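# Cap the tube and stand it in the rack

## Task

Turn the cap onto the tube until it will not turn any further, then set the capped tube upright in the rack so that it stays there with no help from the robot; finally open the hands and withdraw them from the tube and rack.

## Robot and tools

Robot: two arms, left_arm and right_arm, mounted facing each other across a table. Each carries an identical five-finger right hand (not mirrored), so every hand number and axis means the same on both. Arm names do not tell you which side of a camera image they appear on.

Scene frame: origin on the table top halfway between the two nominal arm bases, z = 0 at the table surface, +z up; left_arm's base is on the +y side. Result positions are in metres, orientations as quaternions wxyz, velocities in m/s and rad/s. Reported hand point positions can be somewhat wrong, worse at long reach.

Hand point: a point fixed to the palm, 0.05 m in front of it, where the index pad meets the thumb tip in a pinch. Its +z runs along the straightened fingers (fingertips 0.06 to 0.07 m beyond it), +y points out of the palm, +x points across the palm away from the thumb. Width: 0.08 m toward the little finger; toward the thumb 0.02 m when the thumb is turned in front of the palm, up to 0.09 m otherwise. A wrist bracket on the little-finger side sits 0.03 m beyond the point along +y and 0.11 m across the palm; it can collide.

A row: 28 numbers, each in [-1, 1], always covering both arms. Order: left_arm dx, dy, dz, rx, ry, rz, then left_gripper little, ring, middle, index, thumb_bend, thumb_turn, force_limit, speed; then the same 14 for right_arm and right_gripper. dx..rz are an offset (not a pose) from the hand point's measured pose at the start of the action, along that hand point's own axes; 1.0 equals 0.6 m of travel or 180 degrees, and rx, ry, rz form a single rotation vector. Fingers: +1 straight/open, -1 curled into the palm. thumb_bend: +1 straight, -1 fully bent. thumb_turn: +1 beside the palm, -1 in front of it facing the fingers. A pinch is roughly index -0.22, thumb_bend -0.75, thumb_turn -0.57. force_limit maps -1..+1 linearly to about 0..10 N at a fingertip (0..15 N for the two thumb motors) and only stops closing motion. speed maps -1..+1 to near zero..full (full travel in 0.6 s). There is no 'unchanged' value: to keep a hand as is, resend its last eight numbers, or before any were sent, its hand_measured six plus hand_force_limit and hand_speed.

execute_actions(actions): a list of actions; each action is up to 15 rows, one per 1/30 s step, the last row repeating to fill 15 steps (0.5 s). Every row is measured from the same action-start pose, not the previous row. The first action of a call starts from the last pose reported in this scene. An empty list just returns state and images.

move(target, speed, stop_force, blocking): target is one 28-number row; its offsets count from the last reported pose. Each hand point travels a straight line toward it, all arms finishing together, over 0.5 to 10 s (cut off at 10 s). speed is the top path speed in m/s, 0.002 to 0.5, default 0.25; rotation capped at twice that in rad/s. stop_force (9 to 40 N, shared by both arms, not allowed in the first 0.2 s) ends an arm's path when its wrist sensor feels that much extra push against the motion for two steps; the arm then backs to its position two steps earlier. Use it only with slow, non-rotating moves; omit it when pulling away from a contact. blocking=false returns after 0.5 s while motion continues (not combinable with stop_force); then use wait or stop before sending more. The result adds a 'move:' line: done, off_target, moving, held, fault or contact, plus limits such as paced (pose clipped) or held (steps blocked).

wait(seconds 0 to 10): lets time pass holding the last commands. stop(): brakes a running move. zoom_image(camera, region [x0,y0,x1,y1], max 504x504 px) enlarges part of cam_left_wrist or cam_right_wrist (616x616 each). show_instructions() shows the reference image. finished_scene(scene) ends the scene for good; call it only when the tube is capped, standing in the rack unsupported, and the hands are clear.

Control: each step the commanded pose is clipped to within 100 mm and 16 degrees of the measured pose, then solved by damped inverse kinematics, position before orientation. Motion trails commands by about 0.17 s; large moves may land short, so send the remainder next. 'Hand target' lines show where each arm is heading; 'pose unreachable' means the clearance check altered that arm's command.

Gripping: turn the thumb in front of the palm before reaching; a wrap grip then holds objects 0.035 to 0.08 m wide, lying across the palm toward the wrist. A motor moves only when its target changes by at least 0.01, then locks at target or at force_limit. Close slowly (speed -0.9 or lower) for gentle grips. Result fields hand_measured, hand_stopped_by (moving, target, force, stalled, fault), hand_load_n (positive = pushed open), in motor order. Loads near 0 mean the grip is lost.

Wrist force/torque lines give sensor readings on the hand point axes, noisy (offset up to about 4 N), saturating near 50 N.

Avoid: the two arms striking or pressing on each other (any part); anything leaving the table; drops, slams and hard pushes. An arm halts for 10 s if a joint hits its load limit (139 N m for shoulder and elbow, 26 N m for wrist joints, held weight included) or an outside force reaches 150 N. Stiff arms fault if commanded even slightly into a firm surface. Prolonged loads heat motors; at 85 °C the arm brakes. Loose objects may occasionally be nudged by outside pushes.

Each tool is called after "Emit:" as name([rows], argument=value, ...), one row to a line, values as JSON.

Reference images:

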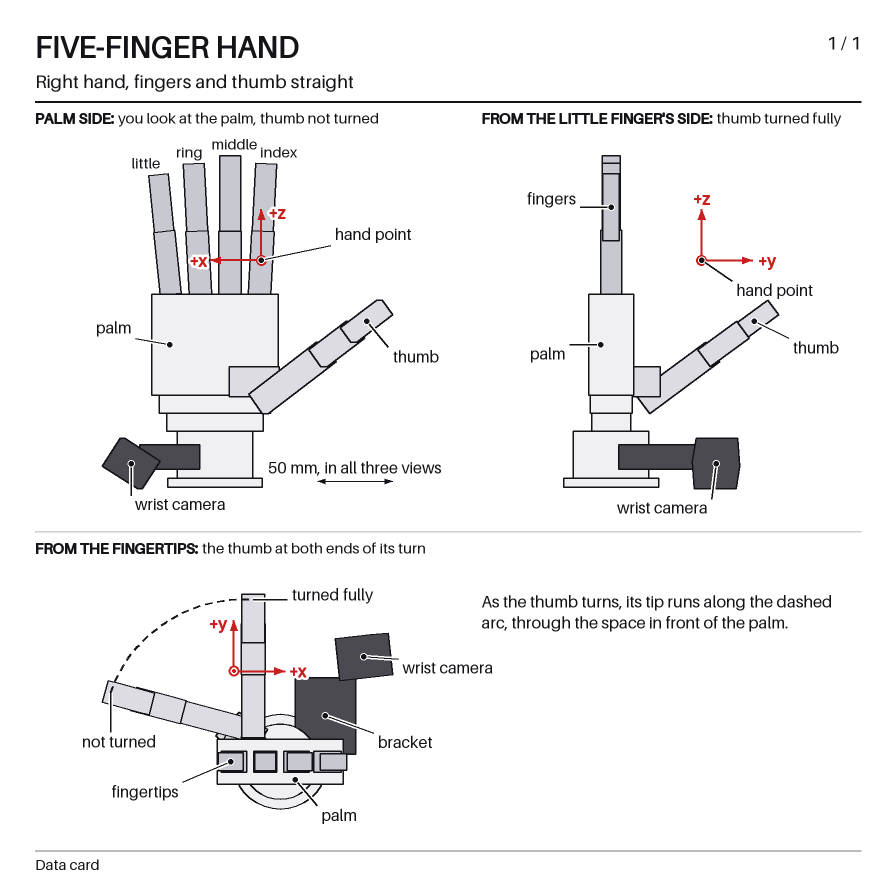

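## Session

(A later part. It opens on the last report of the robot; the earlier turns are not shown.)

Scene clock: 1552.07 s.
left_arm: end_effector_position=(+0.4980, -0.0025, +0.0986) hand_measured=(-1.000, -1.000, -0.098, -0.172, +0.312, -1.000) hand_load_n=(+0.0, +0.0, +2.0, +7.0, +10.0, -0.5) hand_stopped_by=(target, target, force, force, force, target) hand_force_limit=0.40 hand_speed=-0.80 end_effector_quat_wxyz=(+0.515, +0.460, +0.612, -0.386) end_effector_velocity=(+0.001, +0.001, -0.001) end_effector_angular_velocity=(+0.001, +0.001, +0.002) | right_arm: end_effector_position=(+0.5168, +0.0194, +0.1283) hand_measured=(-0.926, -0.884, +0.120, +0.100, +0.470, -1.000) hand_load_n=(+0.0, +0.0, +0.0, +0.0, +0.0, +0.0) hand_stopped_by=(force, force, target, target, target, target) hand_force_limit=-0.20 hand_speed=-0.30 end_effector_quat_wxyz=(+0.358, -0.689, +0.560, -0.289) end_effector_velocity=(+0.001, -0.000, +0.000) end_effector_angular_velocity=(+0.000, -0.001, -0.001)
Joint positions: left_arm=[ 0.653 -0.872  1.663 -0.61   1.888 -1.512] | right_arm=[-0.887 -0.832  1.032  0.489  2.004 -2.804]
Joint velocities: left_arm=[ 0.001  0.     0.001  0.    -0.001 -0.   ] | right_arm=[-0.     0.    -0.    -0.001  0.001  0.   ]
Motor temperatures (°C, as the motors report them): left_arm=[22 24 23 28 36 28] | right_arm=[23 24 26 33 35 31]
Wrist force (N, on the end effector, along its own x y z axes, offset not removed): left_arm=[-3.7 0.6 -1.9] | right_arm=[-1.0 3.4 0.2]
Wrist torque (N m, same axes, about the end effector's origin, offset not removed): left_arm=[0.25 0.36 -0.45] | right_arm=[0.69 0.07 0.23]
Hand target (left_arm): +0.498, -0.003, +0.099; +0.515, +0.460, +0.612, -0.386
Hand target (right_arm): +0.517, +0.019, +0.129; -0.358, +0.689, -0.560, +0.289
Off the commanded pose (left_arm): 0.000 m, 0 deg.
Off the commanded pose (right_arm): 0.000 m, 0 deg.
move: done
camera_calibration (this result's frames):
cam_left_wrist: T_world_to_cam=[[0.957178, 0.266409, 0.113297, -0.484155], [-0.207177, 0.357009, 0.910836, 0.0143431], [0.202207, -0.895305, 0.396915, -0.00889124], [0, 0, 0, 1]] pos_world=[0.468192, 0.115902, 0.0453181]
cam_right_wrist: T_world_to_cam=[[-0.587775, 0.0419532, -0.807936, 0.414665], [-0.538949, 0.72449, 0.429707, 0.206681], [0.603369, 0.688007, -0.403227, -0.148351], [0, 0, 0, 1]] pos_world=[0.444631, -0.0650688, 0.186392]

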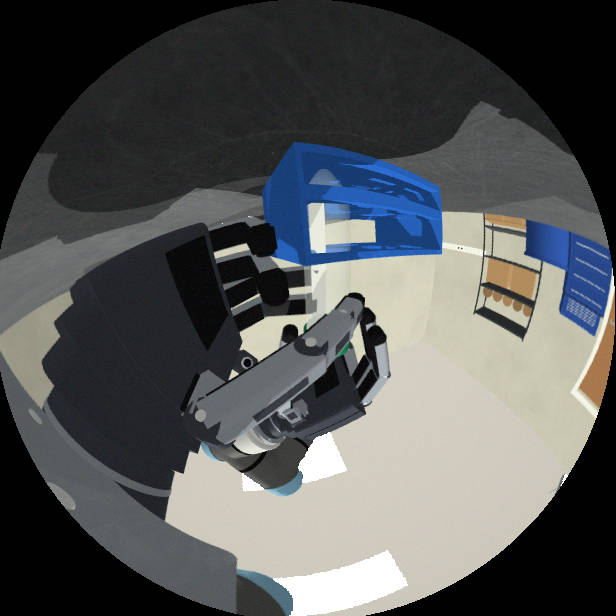

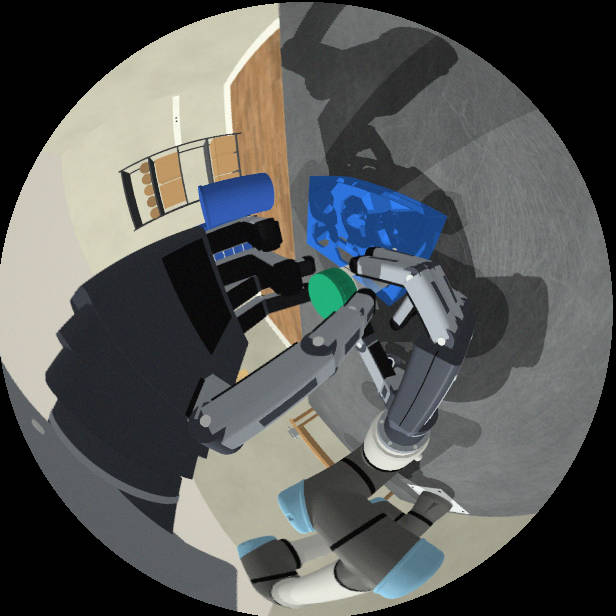

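Continue; merge open with return (fast opening).

Emit:
move(target=[0,0,0,0,0,0,-1,-1,-0.5,-0.5,0.1,-1,0.4,-0.8,-0.0049,0.011,-0.0172,0,-0.272,-0.1926,-1,-1,0.12,0.1,0.45,-1,-0.2,-0.3], speed=0.4)

Emit:
move(target=[0,0,0,0,0,0,-1,-1,-0.5,-0.5,0.1,-1,0.4,-0.8,0,0,0,0,0,0,-1,-1,-0.06,-0.095,0.2,-1,0.2,-0.7])

Emit:
move(target=[0,0,0,0,0,0,-1,-1,-0.5,-0.5,0.1,-1,0.4,-0.8,0.02,-0.0022,0.0057,0,0.272,0.1926,-1,-1,-0.06,-0.095,0.2,-1,0.2,-0.7], speed=0.3)

Emit:
move(target=[0,0,0,0,0,0,-1,-1,-0.5,-0.5,0.1,-1,0.4,-0.8,-0.0049,0.011,-0.0172,0,-0.272,-0.1926,-1,-1,0.12,0.1,0.45,-1,-0.2,0.5], speed=0.4)

Emit:
move(target=[0,0,0,0,0,0,-1,-1,-0.5,-0.5,0.1,-1,0.4,-0.8,0,0,0,0,0,0,-1,-1,-0.06,-0.095,0.2,-1,0.2,-0.7])

Emit:
move(target=[0,0,0,0,0,0,-1,-1,-0.5,-0.5,0.1,-1,0.4,-0.8,0.02,-0.0022,0.0057,0,0.272,0.1926,-1,-1,-0.06,-0.095,0.2,-1,0.2,-0.7], speed=0.3)

Emit:
zoom_image(camera="cam_right_wrist", region=[290,220,416,346])

Scene clock: 1570.73 s.
left_arm: end_effector_position=(+0.4980, -0.0025, +0.0986) hand_measured=(-1.000, -1.000, -0.098, -0.172, +0.312, -1.000) hand_load_n=(+0.0, +0.0, +2.0, +7.0, +10.0, -0.5) hand_stopped_by=(target, target, force, force, force, target) hand_force_limit=0.40 hand_speed=-0.80 end_effector_quat_wxyz=(+0.515, +0.460, +0.612, -0.386) end_effector_velocity=(+0.000, +0.000, +0.000) end_effector_angular_velocity=(-0.000, -0.001, +0.000) | right_arm: end_effector_position=(+0.5042, +0.0198, +0.1291) hand_measured=(-0.926, -0.884, +0.120, +0.100, +0.450, -1.000) hand_load_n=(+0.0, +0.0, +0.0, +0.0, +0.0, +0.0) hand_stopped_by=(force, force, target, target, target, target) hand_force_limit=-0.20 hand_speed=-0.30 end_effector_quat_wxyz=(+0.456, -0.876, +0.140, -0.073) end_effector_velocity=(-0.000, +0.000, +0.000) end_effector_angular_velocity=(-0.004, +0.003, +0.010)
Joint positions: left_arm=[ 0.653 -0.872  1.663 -0.61   1.888 -1.512] | right_arm=[-1.145 -0.801  0.991  0.579  0.969 -3.643]
Joint velocities: left_arm=[ 0.    -0.    -0.001  0.     0.     0.   ] | right_arm=[-0.001  0.008 -0.015  0.017 -0.007 -0.011]
Motor temperatures (°C, as the motors report them): left_arm=[22 24 23 28 36 28] | right_arm=[23 24 26 33 35 31]
Wrist force (N, on the end effector, along its own x y z axes, offset not removed): left_arm=[1.3 -1.4 -2.2] | right_arm=[-2.3 2.2 -0.4]
Wrist torque (N m, same axes, about the end effector's origin, offset not removed): left_arm=[0.03 -0.28 0.10] | right_arm=[0.41 0.41 -0.01]
Hand target (left_arm): +0.498, -0.003, +0.099; +0.515, +0.460, +0.612, -0.386
Hand target (right_arm): +0.504, +0.020, +0.129; -0.456, +0.876, -0.140, +0.073
Off the commanded pose (left_arm): 0.000 m, 0 deg.
Off the commanded pose (right_arm): 0.000 m, 0 deg.
move: done
camera_calibration (this result's frames):
cam_left_wrist: T_world_to_cam=[[0.957178, 0.266409, 0.113297, -0.484155], [-0.207177, 0.357009, 0.910836, 0.0143431], [0.202207, -0.895305, 0.396915, -0.00889124], [0, 0, 0, 1]] pos_world=[0.468192, 0.115902, 0.0453181]
cam_right_wrist: T_world_to_cam=[[-0.326642, -0.485323, -0.811028, 0.287051], [-0.899203, -0.104714, 0.424816, 0.397907], [-0.291099, 0.868042, -0.402201, 0.306589], [0, 0, 0, 1]] pos_world=[0.540809, -0.0851534, 0.187079]

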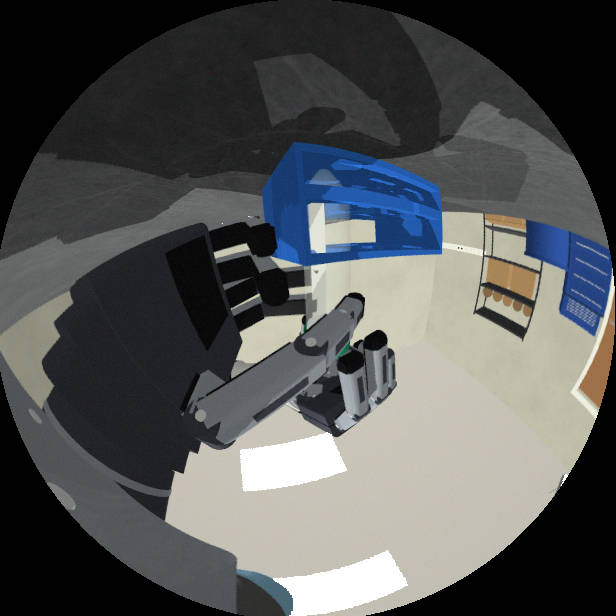

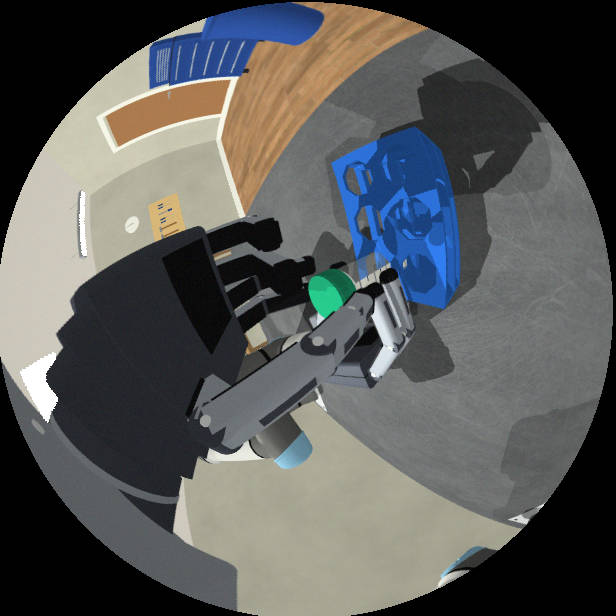

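Scene clock: 1571.67 s.
left_arm: end_effector_position=(+0.4980, -0.0025, +0.0986) hand_measured=(-1.000, -1.000, -0.098, -0.172, +0.312, -1.000) hand_load_n=(+0.0, +0.0, +3.0, +9.5, +8.5, +1.0) hand_stopped_by=(target, target, force, force, force, target) hand_force_limit=0.40 hand_speed=-0.80 end_effector_quat_wxyz=(+0.515, +0.460, +0.612, -0.386) end_effector_velocity=(-0.000, -0.000, -0.000) end_effector_angular_velocity=(+0.001, +0.000, +0.000) | right_arm: end_effector_position=(+0.5042, +0.0198, +0.1291) hand_measured=(-0.926, -0.884, -0.058, -0.090, +0.268, -1.000) hand_load_n=(+0.0, +0.0, +5.5, +9.0, +8.5, +0.5) hand_stopped_by=(force, force, target, force, force, target) hand_force_limit=0.20 hand_speed=-0.70 end_effector_quat_wxyz=(+0.456, -0.876, +0.140, -0.073) end_effector_velocity=(+0.000, +0.000, +0.000) end_effector_angular_velocity=(+0.000, -0.001, -0.001)
Joint positions: left_arm=[ 0.653 -0.872  1.663 -0.61   1.888 -1.512] | right_arm=[-1.145 -0.801  0.991  0.579  0.969 -3.643]
Joint velocities: left_arm=[-0.001  0.     0.     0.001 -0.001 -0.   ] | right_arm=[-0.    -0.001 -0.    -0.     0.001  0.001]
Motor temperatures (°C, as the motors report them): left_arm=[22 24 23 28 36 28] | right_arm=[23 24 26 33 35 31]
Wrist force (N, on the end effector, along its own x y z axes, offset not removed): left_arm=[-4.9 -1.5 3.3] | right_arm=[-3.9 -0.6 7.8]
Wrist torque (N m, same axes, about the end effector's origin, offset not removed): left_arm=[0.39 -0.09 0.20] | right_arm=[-0.03 0.29 -0.07]
Hand target (left_arm): +0.498, -0.003, +0.099; +0.515, +0.460, +0.612, -0.386
Hand target (right_arm): +0.504, +0.020, +0.129; -0.456, +0.876, -0.140, +0.073
Off the commanded pose (left_arm): 0.000 m, 0 deg.
Off the commanded pose (right_arm): 0.000 m, 0 deg.
move: done
camera_calibration (this result's frames):
cam_left_wrist: T_world_to_cam=[[0.957177, 0.266411, 0.113303, -0.484156], [-0.207186, 0.357022, 0.910829, 0.0143454], [0.202203, -0.895299, 0.39693, -0.00889416], [0, 0, 0, 1]] pos_world=[0.468194, 0.1159, 0.0453203]
cam_right_wrist: T_world_to_cam=[[-0.326594, -0.485289, -0.811068, 0.287028], [-0.899243, -0.10469, 0.424738, 0.397982], [-0.291031, 0.868063, -0.402202, 0.306561], [0, 0, 0, 1]] pos_world=[0.540843, -0.085158, 0.18706]

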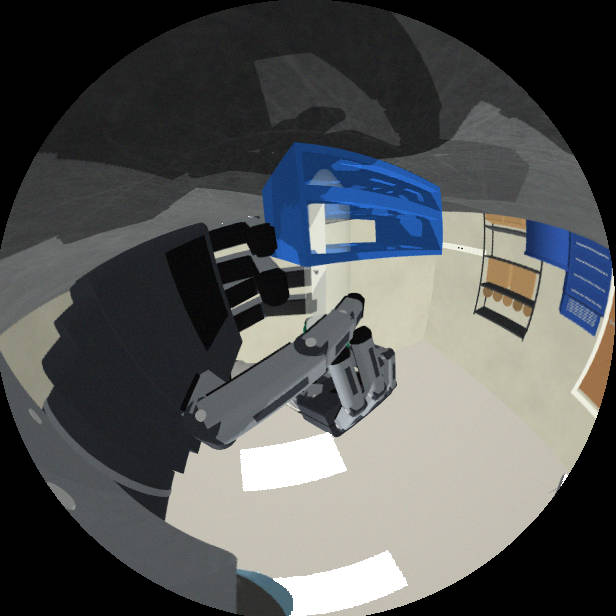

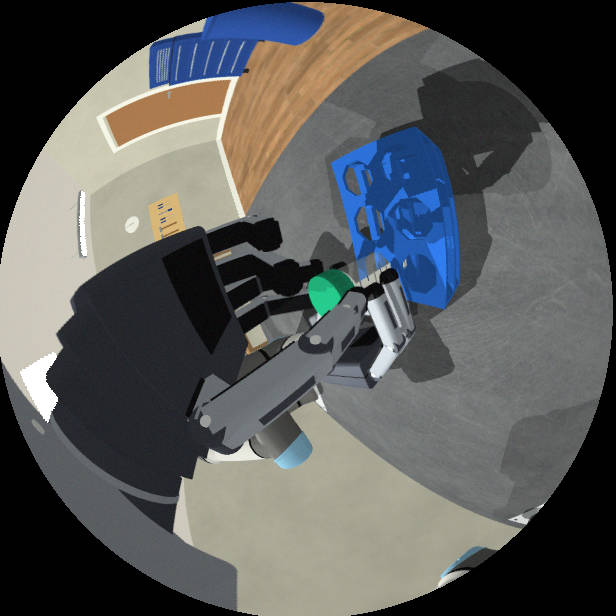

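Scene clock: 1573.93 s.
left_arm: end_effector_position=(+0.4980, -0.0025, +0.0986) hand_measured=(-1.000, -1.000, -0.100, -0.172, +0.312, -1.000) hand_load_n=(+0.0, +0.0, +1.5, +5.5, +10.0, -3.0) hand_stopped_by=(target, target, force, force, force, target) hand_force_limit=0.40 hand_speed=-0.80 end_effector_quat_wxyz=(+0.515, +0.460, +0.612, -0.386) end_effector_velocity=(-0.002, -0.001, -0.000) end_effector_angular_velocity=(+0.000, +0.000, -0.003) | right_arm: end_effector_position=(+0.5167, +0.0194, +0.1281) hand_measured=(-0.926, -0.884, -0.058, -0.090, +0.268, -1.000) hand_load_n=(+0.0, +0.0, +3.5, +6.0, +10.0, -1.5) hand_stopped_by=(force, force, target, force, force, target) hand_force_limit=0.20 hand_speed=-0.70 end_effector_quat_wxyz=(+0.359, -0.689, +0.560, -0.289) end_effector_velocity=(+0.001, +0.001, +0.001) end_effector_angular_velocity=(+0.001, +0.001, -0.010)
Joint positions: left_arm=[ 0.653 -0.872  1.663 -0.61   1.888 -1.512] | right_arm=[-0.887 -0.832  1.034  0.486  2.004 -2.804]
Joint velocities: left_arm=[-0.003  0.    -0.     0.     0.    -0.   ] | right_arm=[ 0.002  0.007 -0.014  0.011  0.009  0.01 ]
Motor temperatures (°C, as the motors report them): left_arm=[22 24 23 28 36 28] | right_arm=[23 24 26 33 35 31]
Wrist force (N, on the end effector, along its own x y z axes, offset not removed): left_arm=[-0.3 3.4 -3.9] | right_arm=[-0.4 -1.5 -1.8]
Wrist torque (N m, same axes, about the end effector's origin, offset not removed): left_arm=[0.46 0.66 -0.36] | right_arm=[-0.13 0.08 -0.03]
Hand target (left_arm): +0.498, -0.003, +0.099; +0.515, +0.460, +0.612, -0.386
Hand target (right_arm): +0.517, +0.019, +0.128; -0.358, +0.689, -0.560, +0.289
Off the commanded pose (left_arm): 0.000 m, 0 deg.
Off the commanded pose (right_arm): 0.000 m, 0 deg.
move: done
camera_calibration (this result's frames):
cam_left_wrist: T_world_to_cam=[[0.957184, 0.266395, 0.113279, -0.484147], [-0.207145, 0.356969, 0.910859, 0.0143342], [0.202212, -0.895325, 0.396868, -0.00888212], [0, 0, 0, 1]] pos_world=[0.468183, 0.115905, 0.045312]
cam_right_wrist: T_world_to_cam=[[-0.587222, 0.0424761, -0.808311, 0.414149], [-0.539274, 0.724177, 0.429827, 0.206951], [0.603618, 0.688305, -0.402346, -0.148649], [0, 0, 0, 1]] pos_world=[0.444528, -0.0651448, 0.186]

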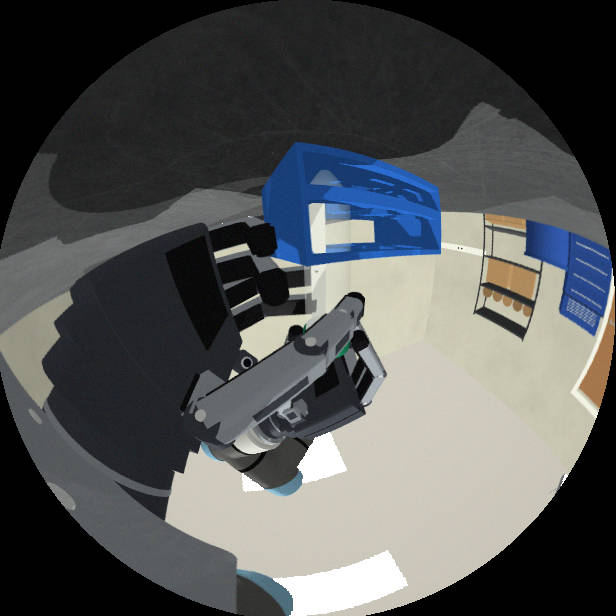

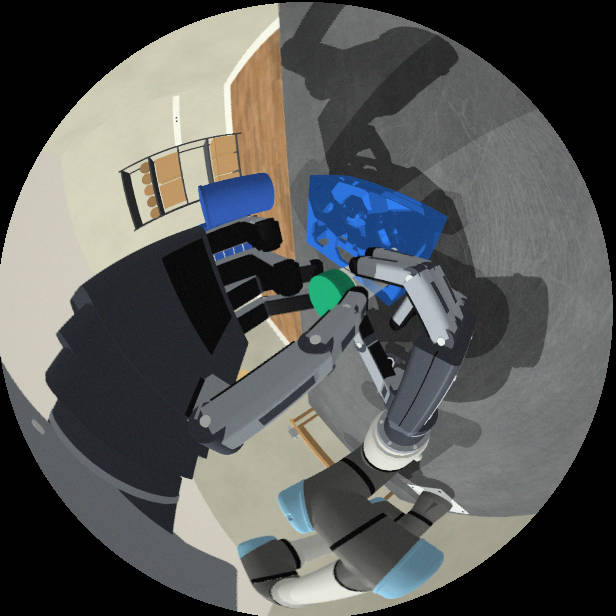

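Scene clock: 1575.87 s.
left_arm: end_effector_position=(+0.4980, -0.0025, +0.0986) hand_measured=(-1.000, -1.000, -0.100, -0.172, +0.312, -1.000) hand_load_n=(+0.0, +0.0, +1.5, +7.0, +9.0, -1.5) hand_stopped_by=(target, target, force, force, force, target) hand_force_limit=0.40 hand_speed=-0.80 end_effector_quat_wxyz=(+0.515, +0.460, +0.612, -0.386) end_effector_velocity=(-0.000, +0.000, -0.001) end_effector_angular_velocity=(+0.001, +0.000, +0.000) | right_arm: end_effector_position=(+0.5041, +0.0197, +0.1289) hand_measured=(-0.926, -0.884, +0.120, +0.100, +0.450, -1.000) hand_load_n=(+0.0, +0.0, +0.0, +0.0, +0.0, +0.0) hand_stopped_by=(force, force, target, target, target, target) hand_force_limit=-0.20 hand_speed=0.50 end_effector_quat_wxyz=(+0.457, -0.876, +0.140, -0.073) end_effector_velocity=(+0.000, -0.000, -0.001) end_effector_angular_velocity=(-0.005, +0.002, +0.008)
Joint positions: left_arm=[ 0.653 -0.872  1.663 -0.61   1.888 -1.512] | right_arm=[-1.145 -0.801  0.993  0.576  0.969 -3.642]
Joint velocities: left_arm=[-0.     0.     0.001 -0.001 -0.    -0.   ] | right_arm=[-0.001  0.008 -0.013  0.016 -0.004 -0.011]
Motor temperatures (°C, as the motors report them): left_arm=[22 24 23 28 36 28] | right_arm=[23 24 26 33 35 31]
Wrist force (N, on the end effector, along its own x y z axes, offset not removed): left_arm=[1.3 -0.2 3.1] | right_arm=[-2.4 -1.0 -2.9]
Wrist torque (N m, same axes, about the end effector's origin, offset not removed): left_arm=[-0.05 -0.43 -0.22] | right_arm=[0.11 0.48 -0.11]
Hand target (left_arm): +0.498, -0.003, +0.099; +0.515, +0.460, +0.612, -0.386
Hand target (right_arm): +0.504, +0.020, +0.129; -0.456, +0.876, -0.139, +0.073
Off the commanded pose (left_arm): 0.000 m, 0 deg.
Off the commanded pose (right_arm): 0.000 m, 0 deg.
move: done
camera_calibration (this result's frames):
cam_left_wrist: T_world_to_cam=[[0.957182, 0.266401, 0.11328, -0.48415], [-0.207148, 0.356969, 0.910858, 0.0143355], [0.202216, -0.895323, 0.396869, -0.00888293], [0, 0, 0, 1]] pos_world=[0.468185, 0.115908, 0.0453121]
cam_right_wrist: T_world_to_cam=[[-0.326065, -0.484789, -0.81158, 0.286543], [-0.89949, -0.105038, 0.424128, 0.398207], [-0.290859, 0.868301, -0.401813, 0.306306], [0, 0, 0, 1]] pos_world=[0.540707, -0.0852258, 0.18674]

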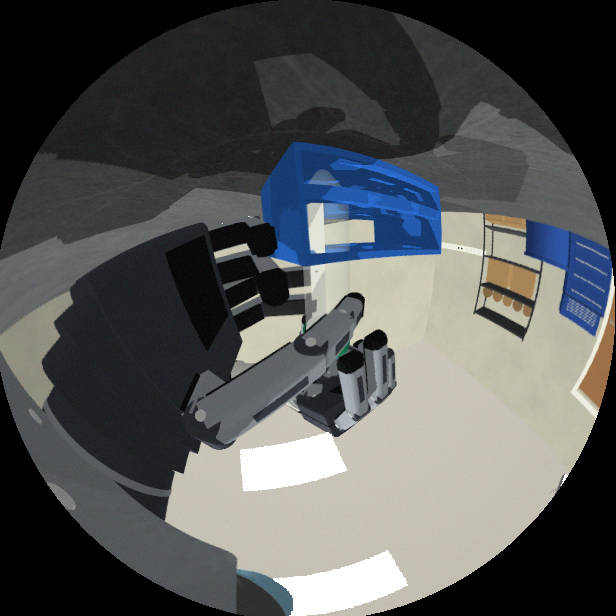

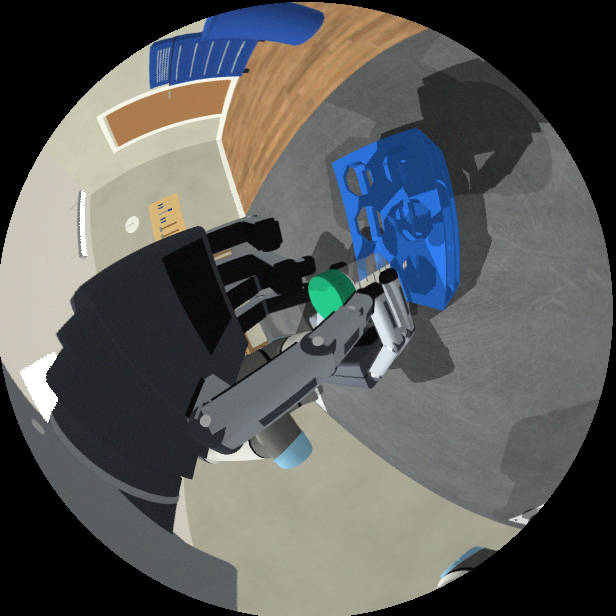

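Scene clock: 1576.73 s.
left_arm: end_effector_position=(+0.4980, -0.0025, +0.0986) hand_measured=(-1.000, -1.000, -0.100, -0.172, +0.312, -1.000) hand_load_n=(+0.0, +0.0, +2.5, +9.5, +7.5, +0.5) hand_stopped_by=(target, target, force, force, force, target) hand_force_limit=0.40 hand_speed=-0.80 end_effector_quat_wxyz=(+0.515, +0.460, +0.612, -0.386) end_effector_velocity=(-0.001, -0.000, -0.001) end_effector_angular_velocity=(+0.002, +0.002, -0.002) | right_arm: end_effector_position=(+0.5041, +0.0197, +0.1288) hand_measured=(-0.926, -0.884, -0.058, -0.090, +0.266, -1.000) hand_load_n=(+0.0, +0.0, +4.5, +9.5, +8.5, +0.5) hand_stopped_by=(force, force, target, force, force, target) hand_force_limit=0.20 hand_speed=-0.70 end_effector_quat_wxyz=(+0.457, -0.876, +0.140, -0.073) end_effector_velocity=(+0.001, +0.000, +0.001) end_effector_angular_velocity=(+0.001, -0.003, -0.000)
Joint positions: left_arm=[ 0.653 -0.872  1.663 -0.61   1.888 -1.512] | right_arm=[-1.145 -0.801  0.993  0.576  0.969 -3.642]
Joint velocities: left_arm=[-0.001  0.     0.001  0.001  0.    -0.   ] | right_arm=[-0.    -0.001 -0.001 -0.     0.001 -0.001]
Motor temperatures (°C, as the motors report them): left_arm=[22 24 23 28 36 28] | right_arm=[23 24 26 33 35 31]
Wrist force (N, on the end effector, along its own x y z axes, offset not removed): left_arm=[-1.7 -3.5 3.3] | right_arm=[-2.0 -4.1 4.8]
Wrist torque (N m, same axes, about the end effector's origin, offset not removed): left_arm=[0.14 -0.58 0.13] | right_arm=[-0.18 0.08 -0.02]
Hand target (left_arm): +0.498, -0.003, +0.099; +0.515, +0.460, +0.612, -0.386
Hand target (right_arm): +0.504, +0.020, +0.129; -0.457, +0.876, -0.140, +0.073
Off the commanded pose (left_arm): 0.000 m, 0 deg.
Off the commanded pose (right_arm): 0.000 m, 0 deg.
move: done
camera_calibration (this result's frames):
cam_left_wrist: T_world_to_cam=[[0.957174, 0.266414, 0.113324, -0.484158], [-0.20722, 0.357072, 0.910802, 0.014353], [0.202185, -0.895278, 0.396986, -0.00890506], [0, 0, 0, 1]] pos_world=[0.468198, 0.115889, 0.0453295]
cam_right_wrist: T_world_to_cam=[[-0.32602, -0.484757, -0.811617, 0.286516], [-0.899527, -0.105017, 0.424056, 0.398284], [-0.290798, 0.868322, -0.401814, 0.306276], [0, 0, 0, 1]] pos_world=[0.540741, -0.0852292, 0.186712]

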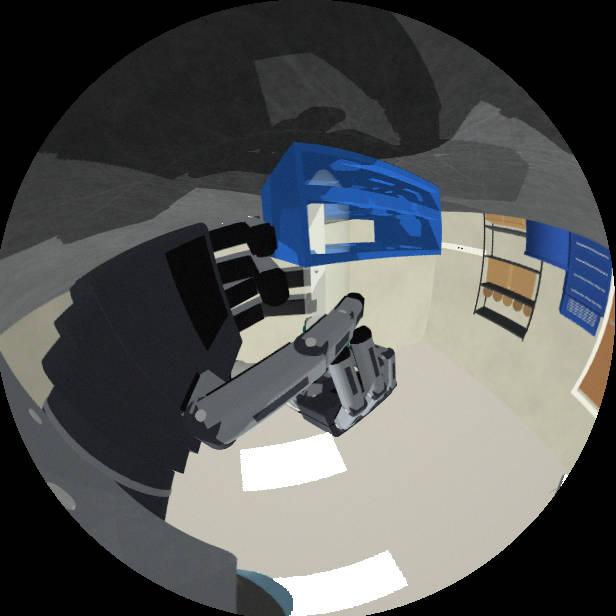

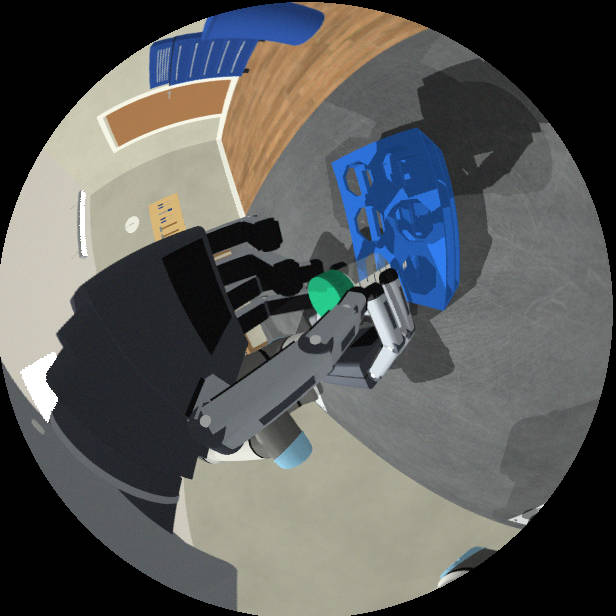

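Scene clock: 1579.00 s.
left_arm: end_effector_position=(+0.4980, -0.0025, +0.0986) hand_measured=(-1.000, -1.000, -0.100, -0.172, +0.312, -1.000) hand_load_n=(+0.0, +0.0, +1.0, +4.5, +10.5, -3.0) hand_stopped_by=(target, target, force, force, force, target) hand_force_limit=0.40 hand_speed=-0.80 end_effector_quat_wxyz=(+0.515, +0.460, +0.612, -0.386) end_effector_velocity=(-0.000, +0.000, +0.000) end_effector_angular_velocity=(-0.000, -0.000, -0.000) | right_arm: end_effector_position=(+0.5167, +0.0193, +0.1278) hand_measured=(-0.926, -0.884, -0.058, -0.090, +0.268, -1.000) hand_load_n=(+0.0, +0.0, +2.5, +5.5, +10.5, -2.0) hand_stopped_by=(force, force, target, force, force, target) hand_force_limit=0.20 hand_speed=-0.70 end_effector_quat_wxyz=(+0.359, -0.689, +0.560, -0.289) end_effector_velocity=(+0.000, +0.000, +0.000) end_effector_angular_velocity=(-0.002, +0.002, -0.009)
Joint positions: left_arm=[ 0.653 -0.872  1.663 -0.61   1.888 -1.512] | right_arm=[-0.887 -0.833  1.036  0.484  2.004 -2.804]
Joint velocities: left_arm=[-0.    -0.     0.001 -0.001  0.     0.   ] | right_arm=[ 0.002  0.007 -0.012  0.012  0.009  0.008]
Motor temperatures (°C, as the motors report them): left_arm=[22 24 23 28 36 28] | right_arm=[23 24 26 33 35 31]
Wrist force (N, on the end effector, along its own x y z axes, offset not removed): left_arm=[1.6 4.3 -1.5] | right_arm=[1.5 -0.6 -5.1]
Wrist torque (N m, same axes, about the end effector's origin, offset not removed): left_arm=[0.07 0.46 -0.18] | right_arm=[-0.16 0.07 0.12]
Hand target (left_arm): +0.498, -0.003, +0.099; +0.515, +0.460, +0.612, -0.386
Hand target (right_arm): +0.517, +0.019, +0.128; -0.359, +0.688, -0.560, +0.289
Off the commanded pose (left_arm): 0.000 m, 0 deg.
Off the commanded pose (right_arm): 0.000 m, 0 deg.
move: done
camera_calibration (this result's frames):
cam_left_wrist: T_world_to_cam=[[0.957175, 0.266411, 0.113316, -0.484157], [-0.207205, 0.357052, 0.910813, 0.0143495], [0.202191, -0.895287, 0.396963, -0.0089008], [0, 0, 0, 1]] pos_world=[0.468196, 0.115893, 0.045326]
cam_right_wrist: T_world_to_cam=[[-0.586681, 0.0429873, -0.808676, 0.413627], [-0.5396, 0.723861, 0.42995, 0.207223], [0.603852, 0.688605, -0.40148, -0.148943], [0, 0, 0, 1]] pos_world=[0.444424, -0.0652185, 0.185598]

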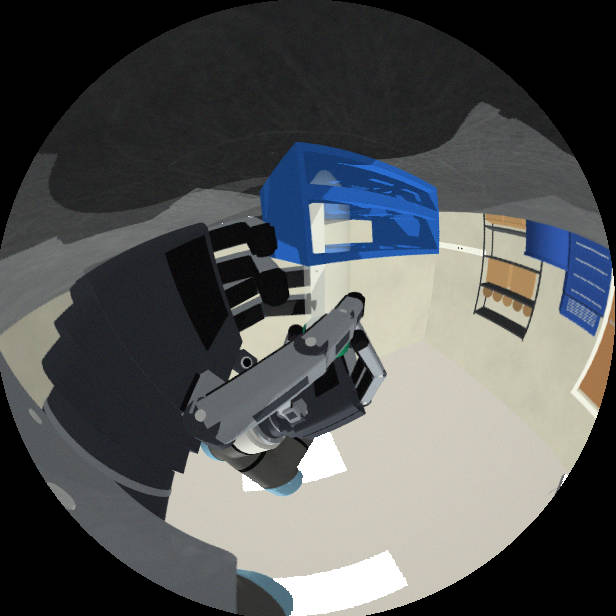

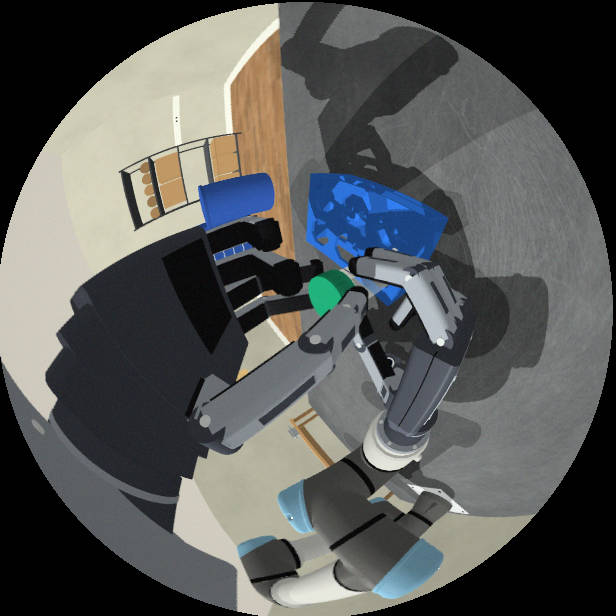

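Region (290, 220, 416, 346) of cam_right_wrist's 616x616 image, scaled by 4.000, with more detail than that image has.

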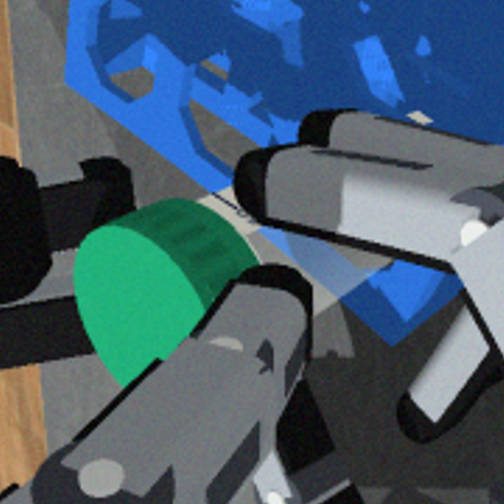

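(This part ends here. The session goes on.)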